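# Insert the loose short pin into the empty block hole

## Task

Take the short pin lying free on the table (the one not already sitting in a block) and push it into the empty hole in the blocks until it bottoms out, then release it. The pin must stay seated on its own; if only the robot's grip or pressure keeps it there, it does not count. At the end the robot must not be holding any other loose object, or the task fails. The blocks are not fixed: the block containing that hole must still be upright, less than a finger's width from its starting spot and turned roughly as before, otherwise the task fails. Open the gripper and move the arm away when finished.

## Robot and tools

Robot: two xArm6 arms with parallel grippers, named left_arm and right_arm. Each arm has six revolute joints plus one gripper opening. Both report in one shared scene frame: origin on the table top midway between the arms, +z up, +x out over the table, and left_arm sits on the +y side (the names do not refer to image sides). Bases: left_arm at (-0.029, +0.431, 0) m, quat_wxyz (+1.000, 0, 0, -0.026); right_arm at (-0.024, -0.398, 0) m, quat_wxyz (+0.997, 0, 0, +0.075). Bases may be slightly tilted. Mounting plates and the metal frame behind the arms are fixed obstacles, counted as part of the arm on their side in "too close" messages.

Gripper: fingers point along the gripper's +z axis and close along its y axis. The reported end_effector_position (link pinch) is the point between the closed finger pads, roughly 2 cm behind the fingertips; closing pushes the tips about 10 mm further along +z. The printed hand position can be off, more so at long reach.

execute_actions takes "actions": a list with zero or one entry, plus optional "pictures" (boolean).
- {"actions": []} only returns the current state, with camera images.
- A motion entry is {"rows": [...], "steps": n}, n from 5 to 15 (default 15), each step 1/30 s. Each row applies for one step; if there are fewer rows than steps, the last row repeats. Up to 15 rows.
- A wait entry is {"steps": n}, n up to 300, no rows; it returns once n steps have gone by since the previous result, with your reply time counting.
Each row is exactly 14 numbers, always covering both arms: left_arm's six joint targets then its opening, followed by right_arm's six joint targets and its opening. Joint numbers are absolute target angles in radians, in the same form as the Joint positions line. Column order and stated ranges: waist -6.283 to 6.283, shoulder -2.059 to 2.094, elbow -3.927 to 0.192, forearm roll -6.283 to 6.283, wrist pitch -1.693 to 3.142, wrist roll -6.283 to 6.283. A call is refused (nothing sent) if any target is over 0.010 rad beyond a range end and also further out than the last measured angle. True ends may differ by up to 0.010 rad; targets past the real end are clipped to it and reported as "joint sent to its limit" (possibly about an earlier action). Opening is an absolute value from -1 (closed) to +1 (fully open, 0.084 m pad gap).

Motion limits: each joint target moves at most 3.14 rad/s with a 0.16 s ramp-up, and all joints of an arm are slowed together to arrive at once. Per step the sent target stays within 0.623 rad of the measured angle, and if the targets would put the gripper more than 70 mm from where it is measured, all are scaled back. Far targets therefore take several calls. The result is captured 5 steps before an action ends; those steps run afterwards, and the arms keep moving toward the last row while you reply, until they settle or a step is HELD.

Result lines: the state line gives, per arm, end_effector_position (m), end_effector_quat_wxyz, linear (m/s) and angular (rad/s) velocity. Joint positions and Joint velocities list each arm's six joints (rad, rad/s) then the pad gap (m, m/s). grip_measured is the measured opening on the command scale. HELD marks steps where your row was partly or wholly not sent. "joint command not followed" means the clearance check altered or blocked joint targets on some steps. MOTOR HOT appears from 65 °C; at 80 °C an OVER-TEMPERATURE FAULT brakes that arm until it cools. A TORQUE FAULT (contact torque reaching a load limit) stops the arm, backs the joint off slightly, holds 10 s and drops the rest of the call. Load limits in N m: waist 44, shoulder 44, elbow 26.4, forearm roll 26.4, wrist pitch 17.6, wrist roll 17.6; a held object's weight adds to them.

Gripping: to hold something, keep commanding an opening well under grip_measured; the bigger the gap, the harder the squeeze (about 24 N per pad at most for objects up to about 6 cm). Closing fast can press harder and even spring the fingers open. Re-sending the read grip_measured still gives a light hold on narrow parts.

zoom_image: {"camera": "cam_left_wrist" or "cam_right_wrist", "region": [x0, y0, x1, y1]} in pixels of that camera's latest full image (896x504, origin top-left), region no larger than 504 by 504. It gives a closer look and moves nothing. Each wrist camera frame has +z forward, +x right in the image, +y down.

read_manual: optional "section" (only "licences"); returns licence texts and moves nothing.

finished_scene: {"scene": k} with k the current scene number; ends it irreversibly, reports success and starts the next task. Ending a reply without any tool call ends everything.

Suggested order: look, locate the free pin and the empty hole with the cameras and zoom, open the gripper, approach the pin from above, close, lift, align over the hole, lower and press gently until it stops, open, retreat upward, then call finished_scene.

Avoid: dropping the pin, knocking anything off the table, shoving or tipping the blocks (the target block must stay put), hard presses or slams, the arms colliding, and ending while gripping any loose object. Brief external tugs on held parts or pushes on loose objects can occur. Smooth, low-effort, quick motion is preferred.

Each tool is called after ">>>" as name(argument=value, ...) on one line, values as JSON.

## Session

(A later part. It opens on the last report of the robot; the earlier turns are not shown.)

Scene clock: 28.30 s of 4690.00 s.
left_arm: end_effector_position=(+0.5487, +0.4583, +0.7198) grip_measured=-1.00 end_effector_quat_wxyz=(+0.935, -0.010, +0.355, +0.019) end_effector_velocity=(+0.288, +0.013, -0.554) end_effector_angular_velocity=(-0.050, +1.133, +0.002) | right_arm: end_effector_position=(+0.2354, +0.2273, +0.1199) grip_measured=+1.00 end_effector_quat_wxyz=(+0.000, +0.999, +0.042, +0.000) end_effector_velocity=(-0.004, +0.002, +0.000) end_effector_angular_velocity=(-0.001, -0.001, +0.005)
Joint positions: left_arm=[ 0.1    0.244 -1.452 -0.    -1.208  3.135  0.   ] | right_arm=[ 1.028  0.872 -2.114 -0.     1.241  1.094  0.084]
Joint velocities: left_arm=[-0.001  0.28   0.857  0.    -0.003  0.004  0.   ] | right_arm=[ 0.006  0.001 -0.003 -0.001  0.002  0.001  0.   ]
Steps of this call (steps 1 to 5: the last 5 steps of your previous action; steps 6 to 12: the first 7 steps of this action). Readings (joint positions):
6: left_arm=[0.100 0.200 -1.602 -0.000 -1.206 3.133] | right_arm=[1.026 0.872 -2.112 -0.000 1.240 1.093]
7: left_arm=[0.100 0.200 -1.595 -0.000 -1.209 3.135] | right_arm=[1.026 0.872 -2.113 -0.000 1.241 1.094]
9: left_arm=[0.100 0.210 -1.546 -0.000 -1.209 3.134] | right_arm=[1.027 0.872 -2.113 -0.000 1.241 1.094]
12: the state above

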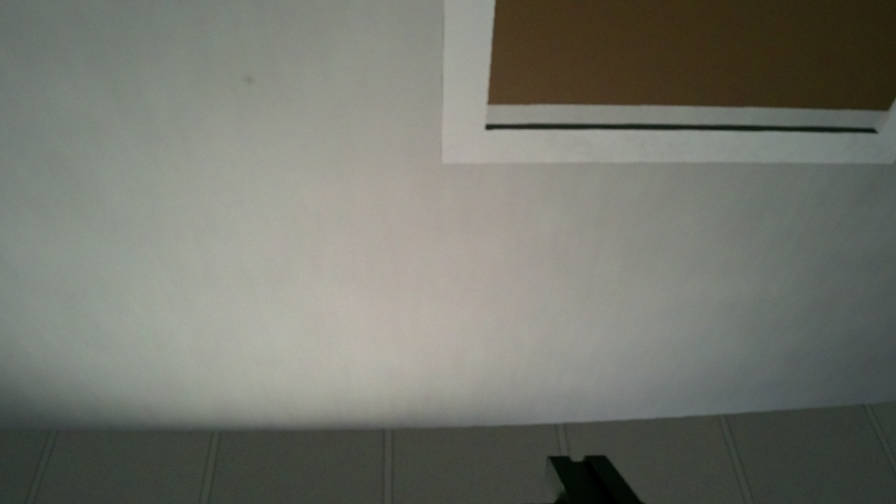

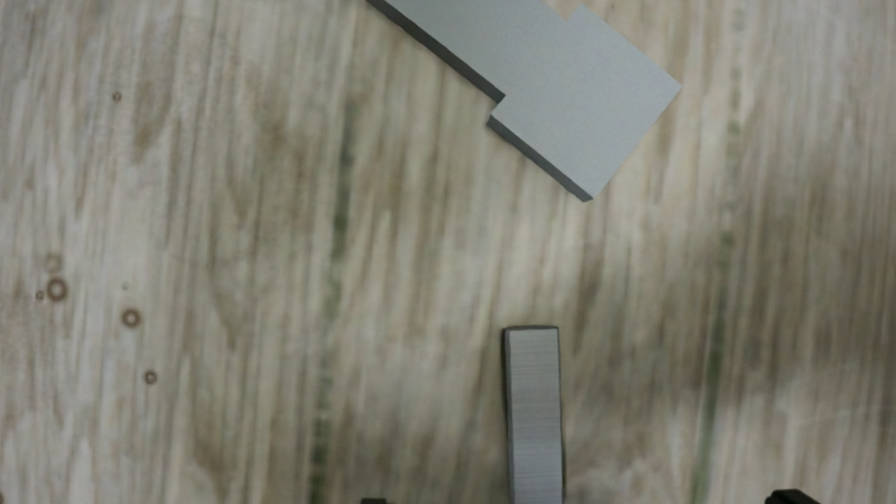

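>>> execute_actions(actions=[{"rows": [[0.1,0.378,-0.463,0,-1.215,3.14,-1, 1.0357,0.9437,-1.982,0,1.0383,1.067,1]], "steps": 15}])

>>> execute_actions(actions=[{"steps": 10}], pictures=true)

Scene clock: 30.03 s of 4690.00 s.
left_arm: end_effector_position=(+0.5594, +0.4588, +0.2753) grip_measured=-1.00 end_effector_quat_wxyz=(+0.692, -0.018, +0.721, +0.016) end_effector_velocity=(-0.275, -0.013, -0.511) end_effector_angular_velocity=(-0.055, +1.174, -0.000) | right_arm: end_effector_position=(+0.2257, +0.2183, +0.0221) grip_measured=+1.00 end_effector_quat_wxyz=(+0.011, +0.998, +0.059, -0.005) end_effector_velocity=(+0.031, +0.068, +0.091) end_effector_angular_velocity=(+0.240, -0.098, +0.005)
Joint positions: left_arm=[ 0.1    0.378 -0.693  0.    -1.215  3.14   0.   ] | right_arm=[ 1.036  0.953 -1.974  0.     1.044  1.068  0.084]
Joint velocities: left_arm=[-0.     0.007  1.167  0.     0.001  0.001  0.   ] | right_arm=[-0.005 -0.074 -0.086 -0.001 -0.1   -0.009  0.   ]
Steps of this call (steps 1 to 5: the last 5 steps of your previous action; steps 6 to 42: the robot went on to your last target; steps 43 to 52: the first 10 steps of this action). Readings (joint positions):
43: left_arm=[0.100 0.378 -0.999 -0.000 -1.215 3.140] | right_arm=[1.029 0.873 -2.113 -0.000 1.240 1.094]
44: left_arm=[0.100 0.377 -0.992 -0.000 -1.215 3.140] | right_arm=[1.029 0.874 -2.109 -0.000 1.230 1.093]
46: left_arm=[0.100 0.374 -0.934 -0.000 -1.216 3.140] | right_arm=[1.031 0.890 -2.075 -0.000 1.164 1.084]
50: left_arm=[0.100 0.379 -0.770 0.000 -1.215 3.140] | right_arm=[1.036 0.949 -1.979 0.000 1.055 1.069]
52: the state above

Scene clock: 30.37 s of 4690.00 s.
left_arm: end_effector_position=(+0.4953, +0.4558, +0.1843) grip_measured=-1.00 end_effector_quat_wxyz=(+0.606, -0.019, +0.795, +0.014) end_effector_velocity=(+0.009, +0.001, +0.021) end_effector_angular_velocity=(+0.003, -0.050, +0.001) | right_arm: end_effector_position=(+0.2284, +0.2244, +0.0320) grip_measured=+1.00 end_effector_quat_wxyz=(+0.000, +0.998, +0.059, -0.000) end_effector_velocity=(-0.001, -0.005, -0.008) end_effector_angular_velocity=(-0.015, +0.005, -0.000)
Joint positions: left_arm=[ 0.1    0.378 -0.466 -0.    -1.215  3.14   0.   ] | right_arm=[ 1.036  0.944 -1.982  0.     1.039  1.067  0.084]
Joint velocities: left_arm=[ 0.001 -0.022 -0.023 -0.    -0.005  0.     0.   ] | right_arm=[-0.     0.008  0.008 -0.001  0.001  0.     0.   ]
Kept back: nothing.
Steps of this call (steps 1 to 5: the last 5 steps of your previous action; steps 6 to 10: the robot went on to your last target). Readings (joint positions):
1: left_arm=[0.100 0.379 -0.654 0.000 -1.215 3.140] | right_arm=[1.036 0.949 -1.978 0.000 1.042 1.067]
2: left_arm=[0.100 0.379 -0.615 0.000 -1.215 3.140] | right_arm=[1.036 0.945 -1.982 0.000 1.040 1.067]
4: left_arm=[0.100 0.379 -0.538 0.000 -1.215 3.140] | right_arm=[1.036 0.940 -1.987 -0.000 1.038 1.067]
8: left_arm=[0.100 0.379 -0.465 0.000 -1.215 3.140] | right_arm=[1.036 0.942 -1.983 -0.000 1.038 1.067]
10: the state above

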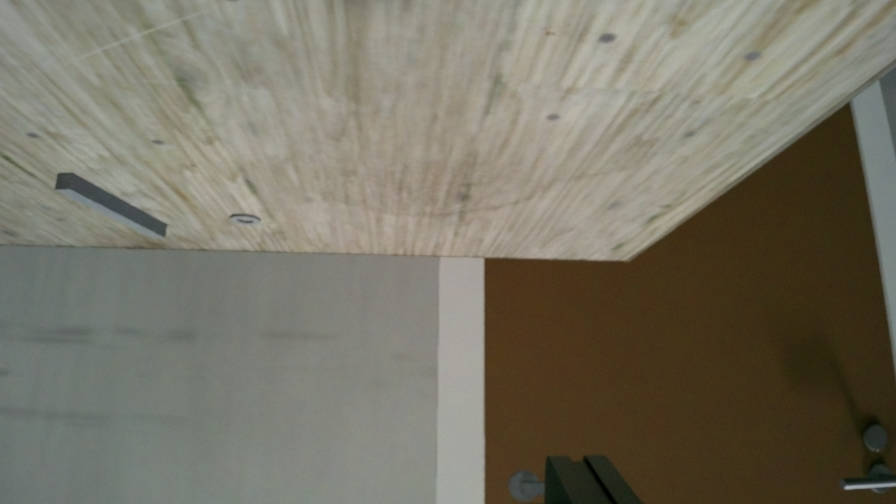

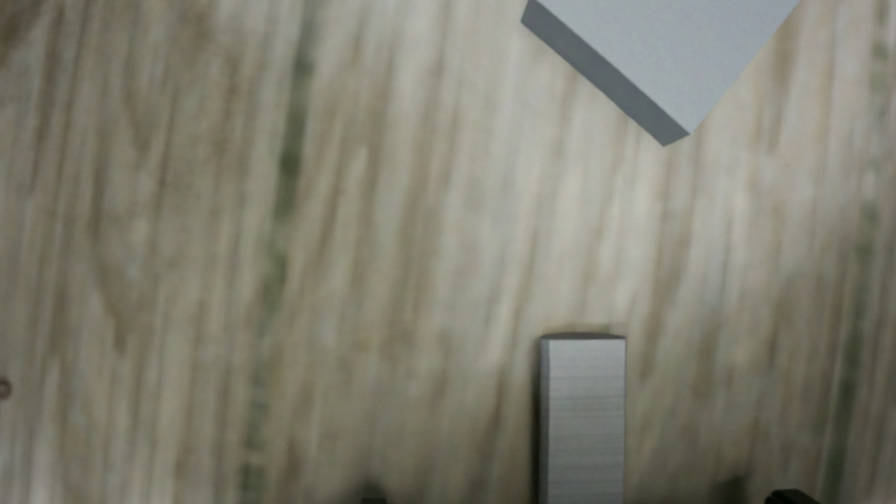

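>>> execute_actions(actions=[{"rows": [[0.1,0.378,-0.463,0,-1.215,3.14,-1, 1.0357,0.9462,-1.9817,0,1.0355,1.067,0.7],[0.1,0.378,-0.463,0,-1.215,3.14,-1, 1.0357,0.9487,-1.9814,0,1.0327,1.067,0.4],[0.1,0.378,-0.463,0,-1.215,3.14,-1, 1.0357,0.9513,-1.9812,0,1.0299,1.067,0.2],[0.1,0.378,-0.463,0,-1.215,3.14,-1, 1.0357,0.9538,-1.9809,0,1.0271,1.067,0.0],[0.1,0.378,-0.463,0,-1.215,3.14,-1, 1.0357,0.9563,-1.9806,0,1.0243,1.067,-0.15],[0.1,0.378,-0.463,0,-1.215,3.14,-1, 1.0357,0.9563,-1.9806,0,1.0243,1.067,-0.25],[0.1,0.378,-0.463,0,-1.215,3.14,-1, 1.0357,0.9563,-1.9806,0,1.0243,1.067,-0.32],[0.1,0.378,-0.463,0,-1.215,3.14,-1, 1.0357,0.9563,-1.9806,0,1.0243,1.067,-0.38],[0.1,0.378,-0.463,0,-1.215,3.14,-1, 1.0357,0.9563,-1.9806,0,1.0243,1.067,-0.44],[0.1,0.378,-0.463,0,-1.215,3.14,-1, 1.0357,0.9563,-1.9806,0,1.0243,1.067,-0.5],[0.1,0.378,-0.463,0,-1.215,3.14,-1, 1.0357,0.9563,-1.9806,0,1.0243,1.067,-0.56],[0.1,0.378,-0.463,0,-1.215,3.14,-1, 1.0357,0.9563,-1.9806,0,1.0243,1.067,-0.62],[0.1,0.378,-0.463,0,-1.215,3.14,-1, 1.0357,0.9563,-1.9806,0,1.0243,1.067,-0.7],[0.1,0.378,-0.463,0,-1.215,3.14,-1, 1.0357,0.9563,-1.9806,0,1.0243,1.067,-0.85],[0.1,0.378,-0.463,0,-1.215,3.14,-1, 1.0357,0.9563,-1.9806,0,1.0243,1.067,-1]], "steps": 15}])

>>> execute_actions(actions=[{"steps": 9}], pictures=true)

Scene clock: 31.60 s of 4690.00 s.
left_arm: end_effector_position=(+0.4943, +0.4558, +0.1829) grip_measured=-1.00 end_effector_quat_wxyz=(+0.605, -0.019, +0.796, +0.014) end_effector_velocity=(+0.001, -0.000, +0.001) end_effector_angular_velocity=(+0.001, -0.003, -0.001) | right_arm: end_effector_position=(+0.2284, +0.2248, +0.0244) grip_measured=-0.42 end_effector_quat_wxyz=(-0.000, +0.998, +0.059, +0.000) end_effector_velocity=(+0.002, +0.002, +0.005) end_effector_angular_velocity=(+0.008, -0.005, -0.000)
Joint positions: left_arm=[ 0.1    0.378 -0.463  0.    -1.215  3.14   0.   ] | right_arm=[ 1.036  0.956 -1.981  0.     1.024  1.067  0.026]
Joint velocities: left_arm=[-0.001 -0.    -0.002 -0.    -0.001  0.001  0.   ] | right_arm=[-0.001 -0.006 -0.003 -0.002 -0.    -0.    -0.192]
Steps of this call (steps 1 to 27: the robot went on to your last target; steps 28 to 37: the first 10 steps of this action). Readings (joint positions):
28: left_arm=[0.100 0.378 -0.463 0.000 -1.215 3.140] | right_arm=[1.036 0.944 -1.982 -0.000 1.038 1.067]
29: left_arm=[0.100 0.378 -0.463 -0.000 -1.215 3.140] | right_arm=[1.036 0.944 -1.982 -0.000 1.037 1.067]
31: left_arm=[0.100 0.378 -0.463 -0.000 -1.215 3.140] | right_arm=[1.036 0.948 -1.982 -0.000 1.033 1.067]
35: left_arm=[0.100 0.378 -0.463 -0.000 -1.215 3.140] | right_arm=[1.036 0.957 -1.980 0.000 1.025 1.067]
37: the state above

Scene clock: 31.90 s of 4690.00 s.
left_arm: end_effector_position=(+0.4943, +0.4558, +0.1829) grip_measured=-1.00 end_effector_quat_wxyz=(+0.605, -0.019, +0.796, +0.014) end_effector_velocity=(-0.000, -0.000, -0.000) end_effector_angular_velocity=(+0.001, +0.001, -0.000) | right_arm: end_effector_position=(+0.2285, +0.2247, +0.0243) grip_measured=-0.56 end_effector_quat_wxyz=(-0.000, +0.998, +0.059, +0.000) end_effector_velocity=(-0.000, +0.000, +0.000) end_effector_angular_velocity=(+0.000, -0.001, +0.002)
Joint positions: left_arm=[ 0.1    0.378 -0.463  0.    -1.215  3.14   0.   ] | right_arm=[ 1.036  0.956 -1.981 -0.     1.024  1.067  0.02 ]
Joint velocities: left_arm=[-0.    -0.     0.001  0.     0.     0.001  0.   ] | right_arm=[ 0.001 -0.001  0.    -0.001  0.    -0.001 -0.   ]
Kept back: nothing.
Steps of this call (steps 1 to 5: the last 5 steps of your previous action; steps 6 to 9: the robot went on to your last target). Readings (joint positions):
1: left_arm=[0.100 0.378 -0.463 -0.000 -1.215 3.140] | right_arm=[1.036 0.956 -1.981 -0.000 1.024 1.067]
2: left_arm=[0.100 0.378 -0.463 -0.000 -1.215 3.140] | right_arm=[1.036 0.956 -1.981 -0.000 1.024 1.067]
4: left_arm=[0.100 0.378 -0.463 -0.000 -1.215 3.140] | right_arm=[1.036 0.956 -1.981 -0.000 1.024 1.067]
8: left_arm=[0.100 0.378 -0.463 0.000 -1.215 3.140] | right_arm=[1.036 0.956 -1.981 -0.000 1.024 1.067]
9: the state above

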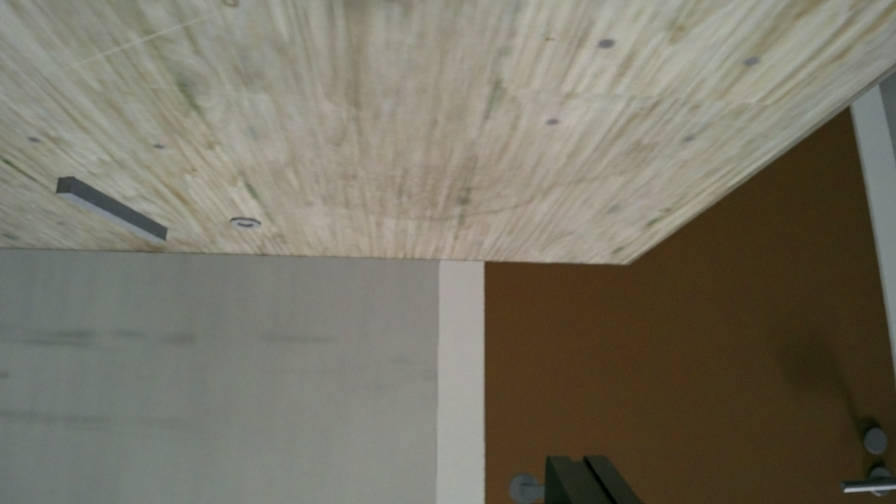

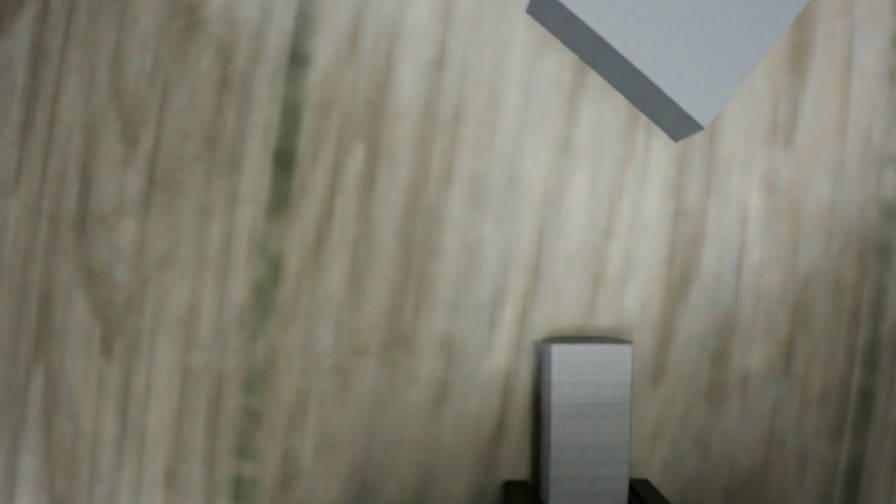

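>>> execute_actions(actions=[{"rows": [[0.1,0.378,-0.463,0,-1.215,3.14,-1, 1.0357,0.8588,-2.033,0,1.174,1.067,-1]], "steps": 8}])

>>> execute_actions(actions=[{"rows": [[0.1,0.378,-0.463,0,-1.215,3.14,-1, 0.751,0.526,-1.458,0,0.932,0.927,-1]], "steps": 11}])

>>> execute_actions(actions=[{"rows": [[-0.861,0.378,-0.463,0,-1.215,3.14,-1, 0.4664,0.1941,-0.8824,0,0.6883,0.7865,-1]], "steps": 15}])

>>> execute_actions(actions=[{"steps": 30}], pictures=true)

Scene clock: 33.03 s of 4690.00 s.
left_arm: end_effector_position=(+0.4943, +0.4558, +0.1829) grip_measured=-1.00 end_effector_quat_wxyz=(+0.605, -0.019, +0.796, +0.014) end_effector_velocity=(-0.000, +0.000, +0.000) end_effector_angular_velocity=(-0.000, -0.000, +0.000) | right_arm: end_effector_position=(+0.2268, +0.2207, +0.0332) grip_measured=-0.56 end_effector_quat_wxyz=(+0.008, +0.998, +0.059, -0.004) end_effector_velocity=(-0.034, -0.082, +0.307) end_effector_angular_velocity=(-0.354, +0.144, +0.001)
Joint positions: left_arm=[ 0.1    0.378 -0.463 -0.    -1.215  3.14   0.   ] | right_arm=[ 1.036  0.941 -1.985  0.     1.062  1.067  0.02 ]
Joint velocities: left_arm=[ 0.    -0.001  0.001 -0.    -0.    -0.     0.   ] | right_arm=[ 0.001 -0.47  -0.163  0.001  1.014  0.     0.   ]
Steps of this call (steps 1 to 15: the robot went on to your last target; steps 16 to 31: nothing new was sent; steps 32 to 34: the first 3 steps of this action). Readings (joint positions):
32: left_arm=[0.100 0.378 -0.463 -0.000 -1.215 3.140] | right_arm=[1.036 0.956 -1.981 -0.000 1.025 1.067]
33: left_arm=[0.100 0.378 -0.463 -0.000 -1.215 3.140] | right_arm=[1.036 0.952 -1.982 0.000 1.035 1.067]
34: the state above

Scene clock: 33.40 s of 4690.00 s.
left_arm: end_effector_position=(+0.4943, +0.4558, +0.1829) grip_measured=-1.00 end_effector_quat_wxyz=(+0.605, -0.019, +0.796, +0.014) end_effector_velocity=(+0.000, +0.000, +0.001) end_effector_angular_velocity=(+0.001, -0.001, -0.000) | right_arm: end_effector_position=(+0.2701, +0.1814, +0.0971) grip_measured=-0.56 end_effector_quat_wxyz=(+0.000, +0.999, +0.039, -0.000) end_effector_velocity=(+0.398, -0.408, +0.012) end_effector_angular_velocity=(+0.023, -0.021, -0.481)
Joint positions: left_arm=[ 0.1    0.378 -0.463 -0.    -1.215  3.14   0.   ] | right_arm=[ 0.951  0.758 -1.853  0.     1.096  1.024  0.02 ]
Joint velocities: left_arm=[ 0.    -0.001 -0.001  0.     0.     0.001  0.   ] | right_arm=[-0.827 -0.841  1.394 -0.01  -0.583 -0.341  0.   ]
Steps of this call (steps 1 to 5: the last 5 steps of your previous action; steps 6 to 11: the first 6 steps of this action). Readings (joint positions):
6: left_arm=[0.100 0.378 -0.463 -0.000 -1.215 3.140] | right_arm=[1.036 0.849 -2.043 -0.000 1.168 1.067]
7: left_arm=[0.100 0.378 -0.463 0.000 -1.215 3.140] | right_arm=[1.033 0.846 -2.030 0.000 1.164 1.064]
9: left_arm=[0.100 0.378 -0.463 -0.000 -1.215 3.140] | right_arm=[1.005 0.814 -1.953 0.001 1.135 1.047]
11: the state above

Scene clock: 33.90 s of 4690.00 s.
left_arm: end_effector_position=(+0.4789, +0.3020, +0.1831) grip_measured=-1.00 end_effector_quat_wxyz=(+0.601, +0.098, +0.790, -0.076) end_effector_velocity=(-0.144, -0.564, -0.000) end_effector_angular_velocity=(-0.000, +0.001, -1.112) | right_arm: end_effector_position=(+0.3621, -0.0481, +0.0834) grip_measured=-0.56 end_effector_quat_wxyz=(-0.002, +0.998, -0.055, +0.002) end_effector_velocity=(-0.001, -0.492, -0.073) end_effector_angular_velocity=(-0.024, +0.023, -0.351)
Joint positions: left_arm=[-0.196  0.378 -0.464  0.    -1.215  3.14   0.   ] | right_arm=[ 0.587  0.337 -1.135 -0.     0.793  0.847  0.02 ]
Joint velocities: left_arm=[-1.11  -0.     0.001  0.002 -0.    -0.001  0.   ] | right_arm=[-0.698 -0.825  1.459 -0.    -0.6   -0.347 -0.   ]
Steps of this call (steps 1 to 5: the last 5 steps of your previous action; steps 6 to 15: the first 10 steps of this action). Readings (joint positions):
6: left_arm=[0.099 0.378 -0.463 -0.000 -1.215 3.140] | right_arm=[0.804 0.590 -1.568 -0.000 0.977 0.954]
7: left_arm=[0.092 0.378 -0.463 -0.001 -1.215 3.140] | right_arm=[0.778 0.561 -1.520 -0.000 0.956 0.941]
9: left_arm=[0.032 0.378 -0.463 -0.001 -1.215 3.140] | right_arm=[0.727 0.502 -1.428 -0.000 0.913 0.916]
13: left_arm=[-0.122 0.378 -0.464 -0.000 -1.215 3.140] | right_arm=[0.633 0.391 -1.233 -0.000 0.833 0.870]
15: the state above

Scene clock: 34.90 s of 4690.00 s.
left_arm: end_effector_position=(+0.2915, +0.0168, +0.1829) grip_measured=-1.00 end_effector_quat_wxyz=(+0.543, +0.350, +0.715, -0.267) end_effector_velocity=(-0.003, -0.002, -0.000) end_effector_angular_velocity=(+0.000, +0.000, -0.007) | right_arm: end_effector_position=(+0.3519, -0.1320, +0.0691) grip_measured=-0.56 end_effector_quat_wxyz=(-0.000, +0.996, -0.085, +0.000) end_effector_velocity=(+0.000, +0.000, +0.000) end_effector_angular_velocity=(+0.001, -0.000, -0.002)
Joint positions: left_arm=[-0.86   0.378 -0.463 -0.    -1.215  3.14   0.   ] | right_arm=[ 0.466  0.194 -0.882 -0.     0.688  0.787  0.02 ]
Joint velocities: left_arm=[-0.006  0.001 -0.001  0.001  0.    -0.     0.   ] | right_arm=[-0.001 -0.001  0.     0.001 -0.     0.001 -0.   ]
Kept back: nothing.
Steps of this call (steps 1 to 5: the last 5 steps of your previous action; steps 6 to 30: the robot went on to your last target). Readings (joint positions):
1: left_arm=[-0.233 0.378 -0.464 0.000 -1.215 3.140] | right_arm=[0.564 0.309 -1.086 -0.000 0.772 0.835]
2: left_arm=[-0.270 0.378 -0.464 0.000 -1.215 3.140] | right_arm=[0.540 0.281 -1.037 -0.000 0.752 0.823]
4: left_arm=[-0.344 0.378 -0.464 0.000 -1.215 3.140] | right_arm=[0.496 0.230 -0.945 0.000 0.715 0.802]
8: left_arm=[-0.491 0.378 -0.463 0.000 -1.215 3.140] | right_arm=[0.468 0.197 -0.885 0.000 0.691 0.788]
30: the state above

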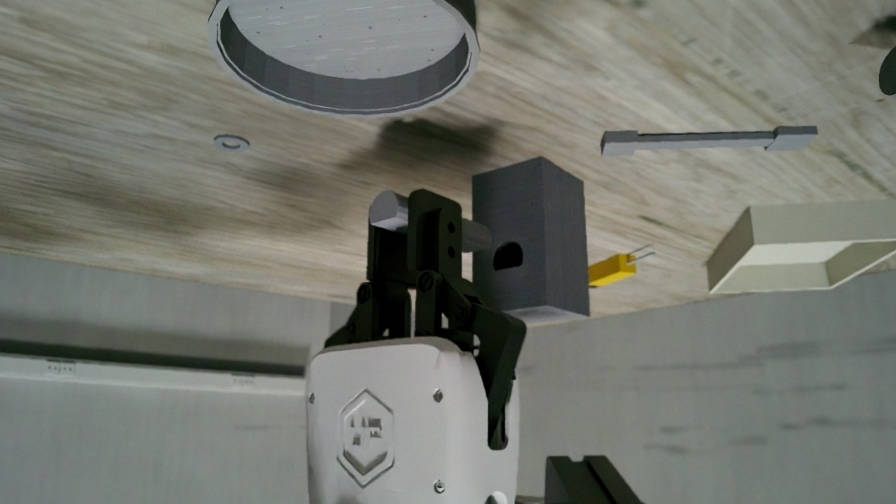

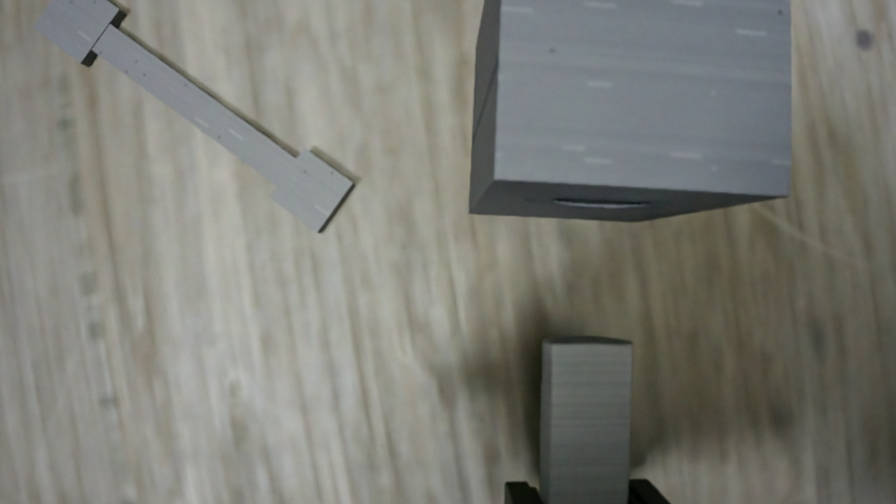

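>>> zoom_image(camera="cam_right_wrist", region=[450, 150, 810, 400])

>>> zoom_image(camera="cam_left_wrist", region=[350, 150, 610, 330])

Region (450, 150, 810, 400) of cam_right_wrist's 896x504 image, scaled by 1.400, with more detail than that image has; it fills the top 350 rows of this view, and the rest is white.

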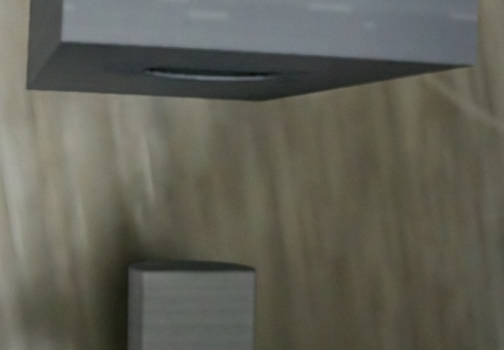

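Region (350, 150, 610, 330) of cam_left_wrist's 896x504 image, scaled by 1.938, with more detail than that image has; it fills the top 349 rows of this view, and the rest is white.

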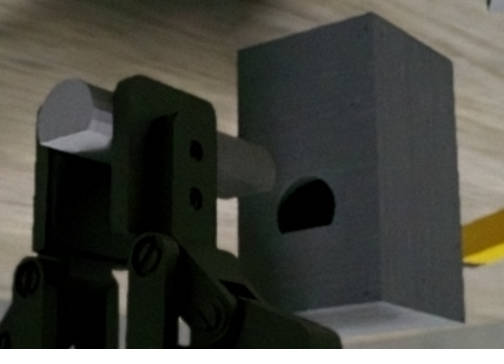

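>>> zoom_image(camera="cam_right_wrist", region=[460, 0, 820, 230])

>>> zoom_image(camera="cam_right_wrist", region=[490, 320, 690, 504])

Region (460, 0, 820, 230) of cam_right_wrist's 896x504 image, scaled by 1.400, with more detail than that image has; it fills the top 322 rows of this view, and the rest is white.

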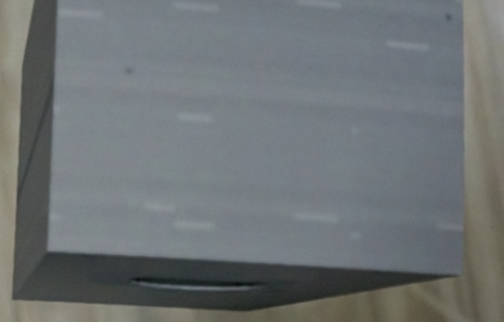

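Region (490, 320, 690, 504) of cam_right_wrist's 896x504 image, scaled by 2.520, with more detail than that image has; it fills the top 464 rows of this view, and the rest is white.

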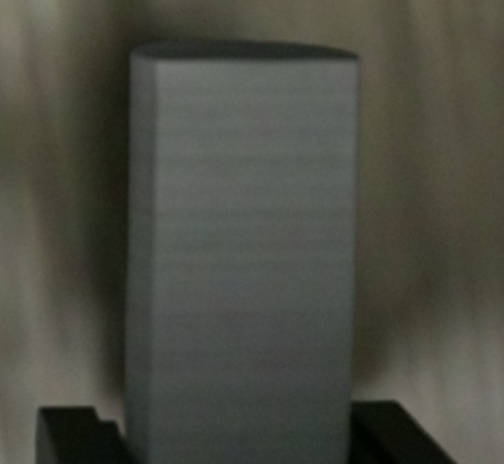

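>>> execute_actions(actions=[{"rows": [[-0.861,0.378,-0.463,0,-1.215,3.14,-1, 0.4608,0.1994,-0.8933,0,0.6939,0.7843,-1],[-0.861,0.378,-0.463,0,-1.215,3.14,-1, 0.4553,0.2046,-0.9042,0,0.6995,0.7821,-1],[-0.861,0.378,-0.463,0,-1.215,3.14,-1, 0.4497,0.2099,-0.9150,0,0.7051,0.7798,-1],[-0.861,0.378,-0.463,0,-1.215,3.14,-1, 0.4442,0.2152,-0.9259,0,0.7108,0.7776,-1],[-0.861,0.378,-0.463,0,-1.215,3.14,-1, 0.4386,0.2204,-0.9368,0,0.7164,0.7754,-1],[-0.861,0.378,-0.463,0,-1.215,3.14,-1, 0.4331,0.2257,-0.9477,0,0.7220,0.7732,-1]], "steps": 15}])

>>> execute_actions(actions=[{"steps": 6}], pictures=true)

Scene clock: 37.73 s of 4690.00 s.
left_arm: end_effector_position=(+0.2910, +0.0164, +0.1829) grip_measured=-1.00 end_effector_quat_wxyz=(+0.543, +0.351, +0.715, -0.267) end_effector_velocity=(+0.000, +0.000, -0.000) end_effector_angular_velocity=(+0.001, +0.000, +0.001) | right_arm: end_effector_position=(+0.3738, -0.1361, +0.0753) grip_measured=-0.56 end_effector_quat_wxyz=(-0.001, +0.995, -0.095, +0.001) end_effector_velocity=(+0.004, -0.003, -0.001) end_effector_angular_velocity=(-0.009, +0.014, -0.001)
Joint positions: left_arm=[-0.861  0.378 -0.463 -0.    -1.215  3.14   0.   ] | right_arm=[ 0.433  0.225 -0.947 -0.     0.721  0.774  0.02 ]
Joint velocities: left_arm=[ 0.001  0.    -0.    -0.     0.     0.     0.   ] | right_arm=[-0.01   0.017 -0.025  0.     0.025 -0.009 -0.   ]
Steps of this call (steps 1 to 15: the robot went on to your last target; steps 16 to 75: nothing new was sent; steps 76 to 85: the first 10 steps of this action). Readings (joint positions):
76: left_arm=[-0.861 0.378 -0.463 -0.000 -1.215 3.140] | right_arm=[0.466 0.194 -0.883 0.000 0.689 0.786]
77: left_arm=[-0.861 0.378 -0.463 0.000 -1.215 3.140] | right_arm=[0.465 0.196 -0.886 0.000 0.691 0.786]
79: left_arm=[-0.861 0.378 -0.463 -0.000 -1.215 3.140] | right_arm=[0.457 0.204 -0.902 0.000 0.699 0.782]
83: left_arm=[-0.861 0.378 -0.463 -0.000 -1.215 3.140] | right_arm=[0.436 0.222 -0.941 -0.000 0.718 0.775]
85: the state above

Scene clock: 37.93 s of 4690.00 s.
left_arm: end_effector_position=(+0.2910, +0.0164, +0.1829) grip_measured=-1.00 end_effector_quat_wxyz=(+0.543, +0.351, +0.715, -0.267) end_effector_velocity=(-0.000, -0.000, -0.001) end_effector_angular_velocity=(+0.001, +0.002, -0.000) | right_arm: end_effector_position=(+0.3733, -0.1362, +0.0748) grip_measured=-0.56 end_effector_quat_wxyz=(+0.000, +0.995, -0.095, -0.000) end_effector_velocity=(+0.001, +0.001, +0.001) end_effector_angular_velocity=(+0.002, -0.002, -0.000)
Joint positions: left_arm=[-0.861  0.378 -0.463 -0.    -1.215  3.14   0.   ] | right_arm=[ 0.433  0.226 -0.947  0.     0.722  0.773  0.02 ]
Joint velocities: left_arm=[-0.     0.002  0.     0.     0.    -0.001  0.   ] | right_arm=[-0.    -0.    -0.003  0.     0.     0.    -0.   ]
Kept back: nothing.
Steps of this call (steps 1 to 5: the last 5 steps of your previous action; step 6: the robot went on to your last target). Readings (joint positions):
1: left_arm=[-0.861 0.378 -0.463 0.000 -1.215 3.140] | right_arm=[0.433 0.225 -0.947 -0.000 0.721 0.773]
2: left_arm=[-0.861 0.378 -0.463 0.000 -1.215 3.140] | right_arm=[0.433 0.225 -0.947 -0.000 0.722 0.773]
4: left_arm=[-0.861 0.378 -0.463 0.000 -1.215 3.140] | right_arm=[0.433 0.226 -0.947 0.000 0.722 0.773]
6: the state above

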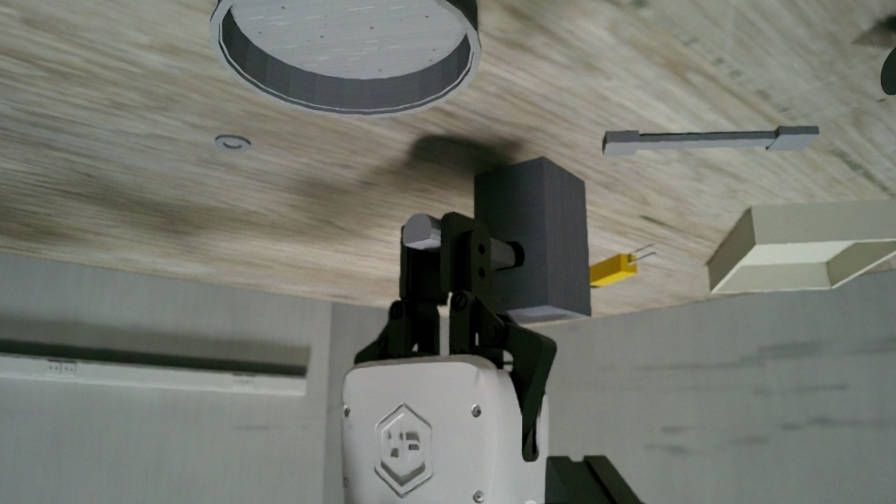

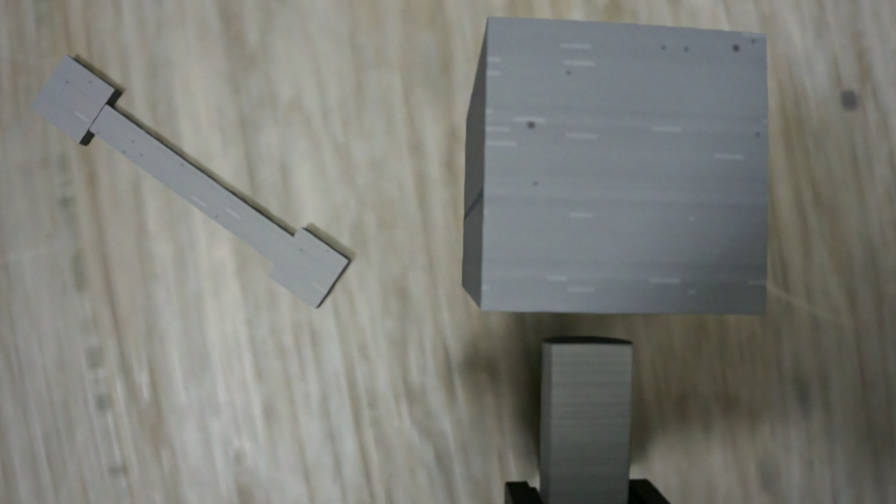

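>>> zoom_image(camera="cam_left_wrist", region=[390, 200, 560, 300])

>>> zoom_image(camera="cam_right_wrist", region=[450, 250, 790, 400])

Region (390, 200, 560, 300) of cam_left_wrist's 896x504 image, scaled by 2.965, with more detail than that image has; it fills the top 296 rows of this view, and the rest is white.

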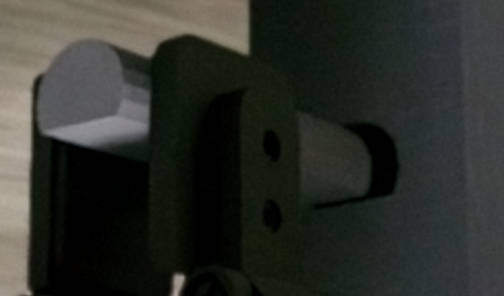

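Region (450, 250, 790, 400) of cam_right_wrist's 896x504 image, scaled by 1.482, with more detail than that image has; it fills the top 222 rows of this view, and the rest is white.

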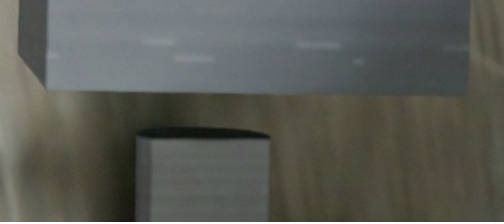

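>>> execute_actions(actions=[{"rows": [[-0.861,0.378,-0.463,0,-1.215,3.14,-1, 0.4343,0.2287,-0.9496,0,0.7210,0.7879,-1],[-0.861,0.378,-0.463,0,-1.215,3.14,-1, 0.4355,0.2316,-0.9515,0,0.7199,0.8026,-1],[-0.861,0.378,-0.463,0,-1.215,3.14,-1, 0.4355,0.2316,-0.9515,0,0.7199,0.8026,-1],[-0.861,0.378,-0.463,0,-1.215,3.14,-1, 0.4355,0.2316,-0.9515,0,0.7199,0.8026,-1],[-0.861,0.378,-0.463,0,-1.215,3.14,-1, 0.4355,0.2316,-0.9515,0,0.7199,0.8026,-1],[-0.861,0.378,-0.463,0,-1.215,3.14,-1, 0.4329,0.2352,-0.9567,0,0.7214,0.8000,-1],[-0.861,0.378,-0.463,0,-1.215,3.14,-1, 0.4302,0.2388,-0.9618,0,0.7230,0.7973,-1],[-0.861,0.378,-0.463,0,-1.215,3.14,-1, 0.4276,0.2425,-0.9670,0,0.7245,0.7947,-1],[-0.861,0.378,-0.463,0,-1.215,3.14,-1, 0.4249,0.2461,-0.9721,0,0.7261,0.7920,-1],[-0.861,0.378,-0.463,0,-1.215,3.14,-1, 0.4223,0.2497,-0.9773,0,0.7276,0.7894,-1],[-0.861,0.378,-0.463,0,-1.215,3.14,-1, 0.4196,0.2533,-0.9825,0,0.7291,0.7868,-1],[-0.861,0.378,-0.463,0,-1.215,3.14,-1, 0.4170,0.2569,-0.9876,0,0.7307,0.7841,-1],[-0.861,0.378,-0.463,0,-1.215,3.14,-1, 0.4143,0.2606,-0.9928,0,0.7322,0.7815,-1],[-0.861,0.378,-0.463,0,-1.215,3.14,-1, 0.4117,0.2642,-0.9979,0,0.7338,0.7788,-1],[-0.861,0.378,-0.463,0,-1.215,3.14,-1, 0.4090,0.2678,-1.0031,0,0.7353,0.7762,-1]], "steps": 15}])

>>> execute_actions(actions=[{"steps": 12}], pictures=true)

Scene clock: 40.23 s of 4690.00 s.
left_arm: end_effector_position=(+0.2910, +0.0164, +0.1829) grip_measured=-1.00 end_effector_quat_wxyz=(+0.543, +0.351, +0.715, -0.267) end_effector_velocity=(+0.000, -0.000, -0.000) end_effector_angular_velocity=(+0.001, -0.001, -0.000) | right_arm: end_effector_position=(+0.3789, -0.1356, +0.0738) grip_measured=-0.56 end_effector_quat_wxyz=(+0.000, +0.994, -0.108, -0.000) end_effector_velocity=(+0.053, -0.011, +0.002) end_effector_angular_velocity=(+0.003, -0.006, -0.008)
Joint positions: left_arm=[-0.861  0.378 -0.463 -0.    -1.215  3.14   0.   ] | right_arm=[ 0.428  0.242 -0.966  0.     0.724  0.795  0.02 ]
Joint velocities: left_arm=[-0.     0.    -0.    -0.    -0.     0.001  0.   ] | right_arm=[-0.08   0.102 -0.15  -0.     0.041 -0.071 -0.   ]
Steps of this call (steps 1 to 15: the robot went on to your last target; steps 16 to 59: nothing new was sent; steps 60 to 69: the first 10 steps of this action). Readings (joint positions):
60: left_arm=[-0.861 0.378 -0.463 0.000 -1.215 3.140] | right_arm=[0.433 0.226 -0.948 -0.000 0.722 0.774]
61: left_arm=[-0.861 0.378 -0.463 0.000 -1.215 3.140] | right_arm=[0.433 0.227 -0.948 -0.000 0.722 0.779]
63: left_arm=[-0.861 0.378 -0.463 -0.000 -1.215 3.140] | right_arm=[0.435 0.230 -0.951 -0.000 0.720 0.795]
67: left_arm=[-0.861 0.378 -0.463 0.000 -1.215 3.140] | right_arm=[0.433 0.236 -0.957 0.000 0.722 0.799]
69: the state above

Scene clock: 40.63 s of 4690.00 s.
left_arm: end_effector_position=(+0.2910, +0.0164, +0.1829) grip_measured=-1.00 end_effector_quat_wxyz=(+0.543, +0.351, +0.715, -0.267) end_effector_velocity=(+0.000, -0.001, +0.001) end_effector_angular_velocity=(-0.001, -0.001, -0.001) | right_arm: end_effector_position=(+0.3912, -0.1386, +0.0736) grip_measured=-0.56 end_effector_quat_wxyz=(+0.000, +0.994, -0.108, -0.000) end_effector_velocity=(+0.000, +0.000, +0.000) end_effector_angular_velocity=(-0.001, -0.001, +0.005)
Joint positions: left_arm=[-0.861  0.378 -0.463  0.    -1.215  3.14   0.   ] | right_arm=[ 0.409  0.268 -1.003  0.     0.735  0.776  0.02 ]
Joint velocities: left_arm=[-0.     0.    -0.002  0.    -0.     0.     0.   ] | right_arm=[ 0.001 -0.    -0.001 -0.002  0.    -0.002 -0.   ]
Kept back: nothing.
Steps of this call (steps 1 to 5: the last 5 steps of your previous action; steps 6 to 12: the robot went on to your last target). Readings (joint positions):
1: left_arm=[-0.861 0.378 -0.463 -0.000 -1.215 3.140] | right_arm=[0.425 0.245 -0.971 -0.000 0.726 0.792]
2: left_arm=[-0.861 0.378 -0.463 0.000 -1.215 3.140] | right_arm=[0.423 0.249 -0.976 0.000 0.727 0.790]
4: left_arm=[-0.861 0.378 -0.463 0.000 -1.215 3.140] | right_arm=[0.418 0.256 -0.986 0.000 0.731 0.785]
8: left_arm=[-0.861 0.378 -0.463 -0.000 -1.215 3.140] | right_arm=[0.410 0.267 -1.002 0.000 0.735 0.777]
12: the state above

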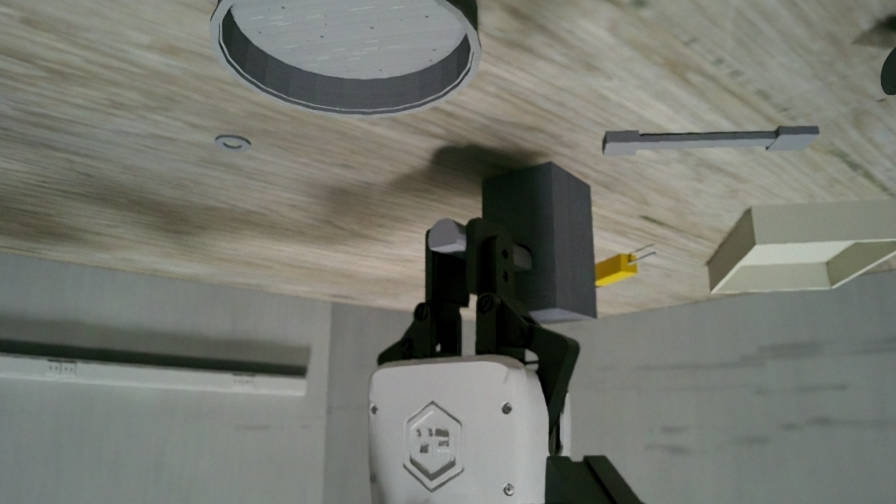

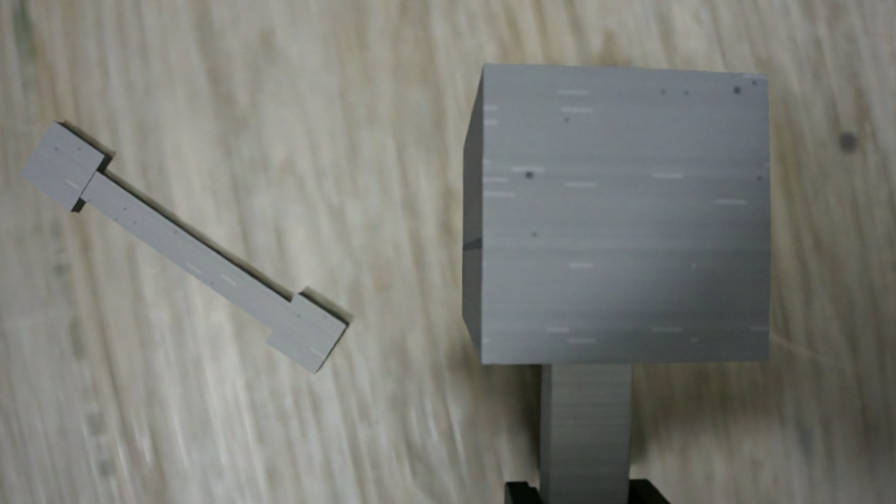

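>>> zoom_image(camera="cam_left_wrist", region=[420, 205, 560, 295])

Region (420, 205, 560, 295) of cam_left_wrist's 896x504 image, scaled by 3.600, with more detail than that image has; it fills the top 324 rows of this view, and the rest is white.

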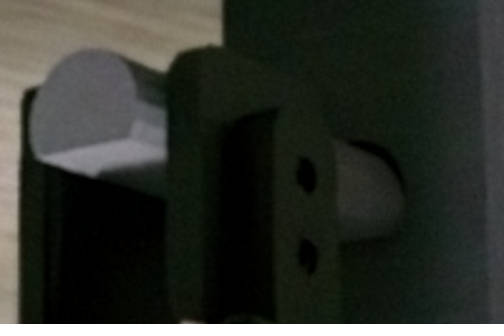

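>>> execute_actions(actions=[{"rows": [[-0.861,0.378,-0.463,0,-1.215,3.14,-1, 0.4120,0.2638,-0.9974,0,0.7336,0.7791,-1],[-0.861,0.378,-0.463,0,-1.215,3.14,-1, 0.4149,0.2598,-0.9916,0,0.7319,0.7821,-1],[-0.861,0.378,-0.463,0,-1.215,3.14,-1, 0.4149,0.2598,-0.9916,0,0.7319,0.7821,-1],[-0.861,0.378,-0.463,0,-1.215,3.14,-1, 0.4149,0.2622,-0.9909,0,0.7288,0.7821,-1]], "steps": 10}])

>>> execute_actions(actions=[{"steps": 8}], pictures=true)

>>> zoom_image(camera="cam_left_wrist", region=[420, 205, 560, 295])

Scene clock: 41.53 s of 4690.00 s.
left_arm: end_effector_position=(+0.2910, +0.0164, +0.1829) grip_measured=-1.00 end_effector_quat_wxyz=(+0.543, +0.351, +0.715, -0.267) end_effector_velocity=(+0.000, -0.000, +0.001) end_effector_angular_velocity=(-0.001, -0.001, +0.000) | right_arm: end_effector_position=(+0.3887, -0.1374, +0.0739) grip_measured=-0.56 end_effector_quat_wxyz=(-0.001, +0.994, -0.108, +0.001) end_effector_velocity=(-0.012, +0.005, -0.011) end_effector_angular_velocity=(-0.001, +0.001, +0.006)
Joint positions: left_arm=[-0.861  0.378 -0.463 -0.    -1.215  3.14   0.   ] | right_arm=[ 0.414  0.261 -0.994 -0.     0.73   0.781  0.02 ]
Joint velocities: left_arm=[ 0.    -0.001 -0.001  0.     0.     0.     0.   ] | right_arm=[ 0.022  0.002  0.037  0.    -0.037  0.016 -0.   ]
Steps of this call (steps 1 to 22: the robot went on to your last target; steps 23 to 27: the first 5 steps of this action). Readings (joint positions):
23: left_arm=[-0.861 0.378 -0.463 -0.000 -1.215 3.140] | right_arm=[0.409 0.268 -1.003 0.000 0.735 0.776]
24: left_arm=[-0.861 0.378 -0.463 -0.000 -1.215 3.140] | right_arm=[0.410 0.266 -1.001 -0.000 0.734 0.778]
26: left_arm=[-0.861 0.378 -0.463 0.000 -1.215 3.140] | right_arm=[0.413 0.262 -0.995 -0.000 0.732 0.781]
27: the state above

Scene clock: 41.80 s of 4690.00 s.
left_arm: end_effector_position=(+0.2910, +0.0164, +0.1829) grip_measured=-1.00 end_effector_quat_wxyz=(+0.543, +0.351, +0.715, -0.267) end_effector_velocity=(-0.000, +0.000, -0.000) end_effector_angular_velocity=(+0.000, +0.001, -0.000) | right_arm: end_effector_position=(+0.3877, -0.1376, +0.0726) grip_measured=-0.56 end_effector_quat_wxyz=(-0.000, +0.994, -0.108, +0.000) end_effector_velocity=(-0.000, +0.000, +0.000) end_effector_angular_velocity=(+0.001, +0.000, -0.000)
Joint positions: left_arm=[-0.861  0.378 -0.463  0.    -1.215  3.14   0.   ] | right_arm=[ 0.415  0.262 -0.991 -0.     0.729  0.782  0.02 ]
Joint velocities: left_arm=[-0.    -0.     0.001  0.    -0.    -0.     0.   ] | right_arm=[ 0.001 -0.001  0.     0.001  0.001  0.    -0.   ]
Kept back: nothing.
Steps of this call (steps 1 to 5: the last 5 steps of your previous action; steps 6 to 8: the robot went on to your last target). Readings (joint positions):
1: left_arm=[-0.861 0.378 -0.463 0.000 -1.215 3.140] | right_arm=[0.415 0.261 -0.993 -0.000 0.729 0.782]
2: left_arm=[-0.861 0.378 -0.463 0.000 -1.215 3.140] | right_arm=[0.415 0.262 -0.992 -0.000 0.729 0.782]
4: left_arm=[-0.861 0.378 -0.463 -0.000 -1.215 3.140] | right_arm=[0.415 0.262 -0.991 -0.000 0.729 0.782]
8: the state above

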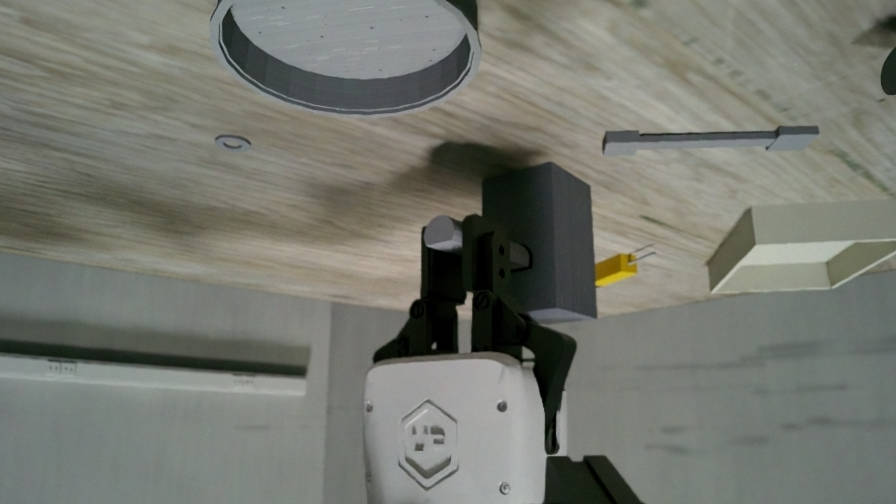

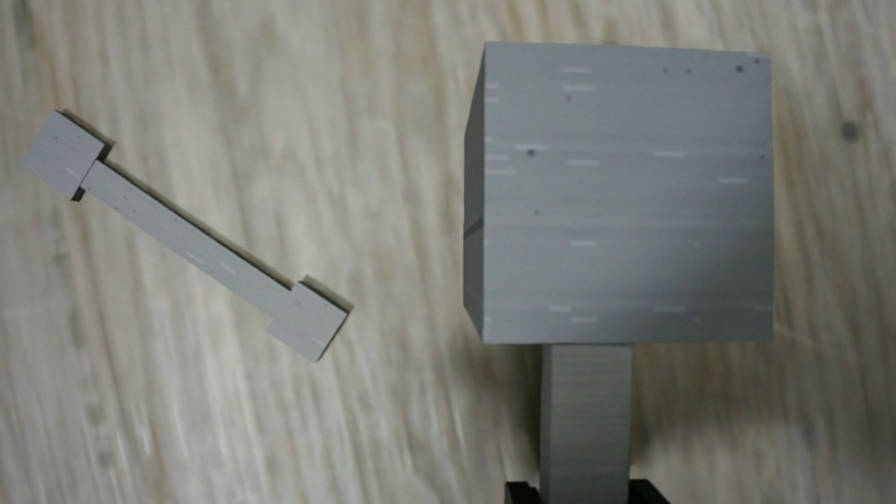

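Region (420, 205, 560, 295) of cam_left_wrist's 896x504 image, scaled by 3.600, with more detail than that image has; it fills the top 324 rows of this view, and the rest is white.

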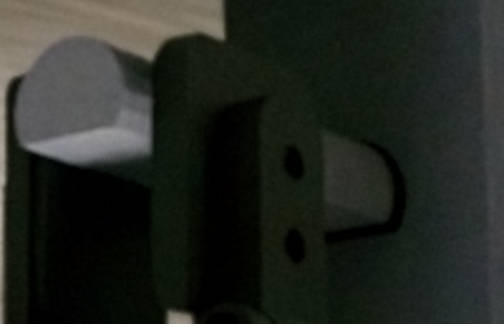

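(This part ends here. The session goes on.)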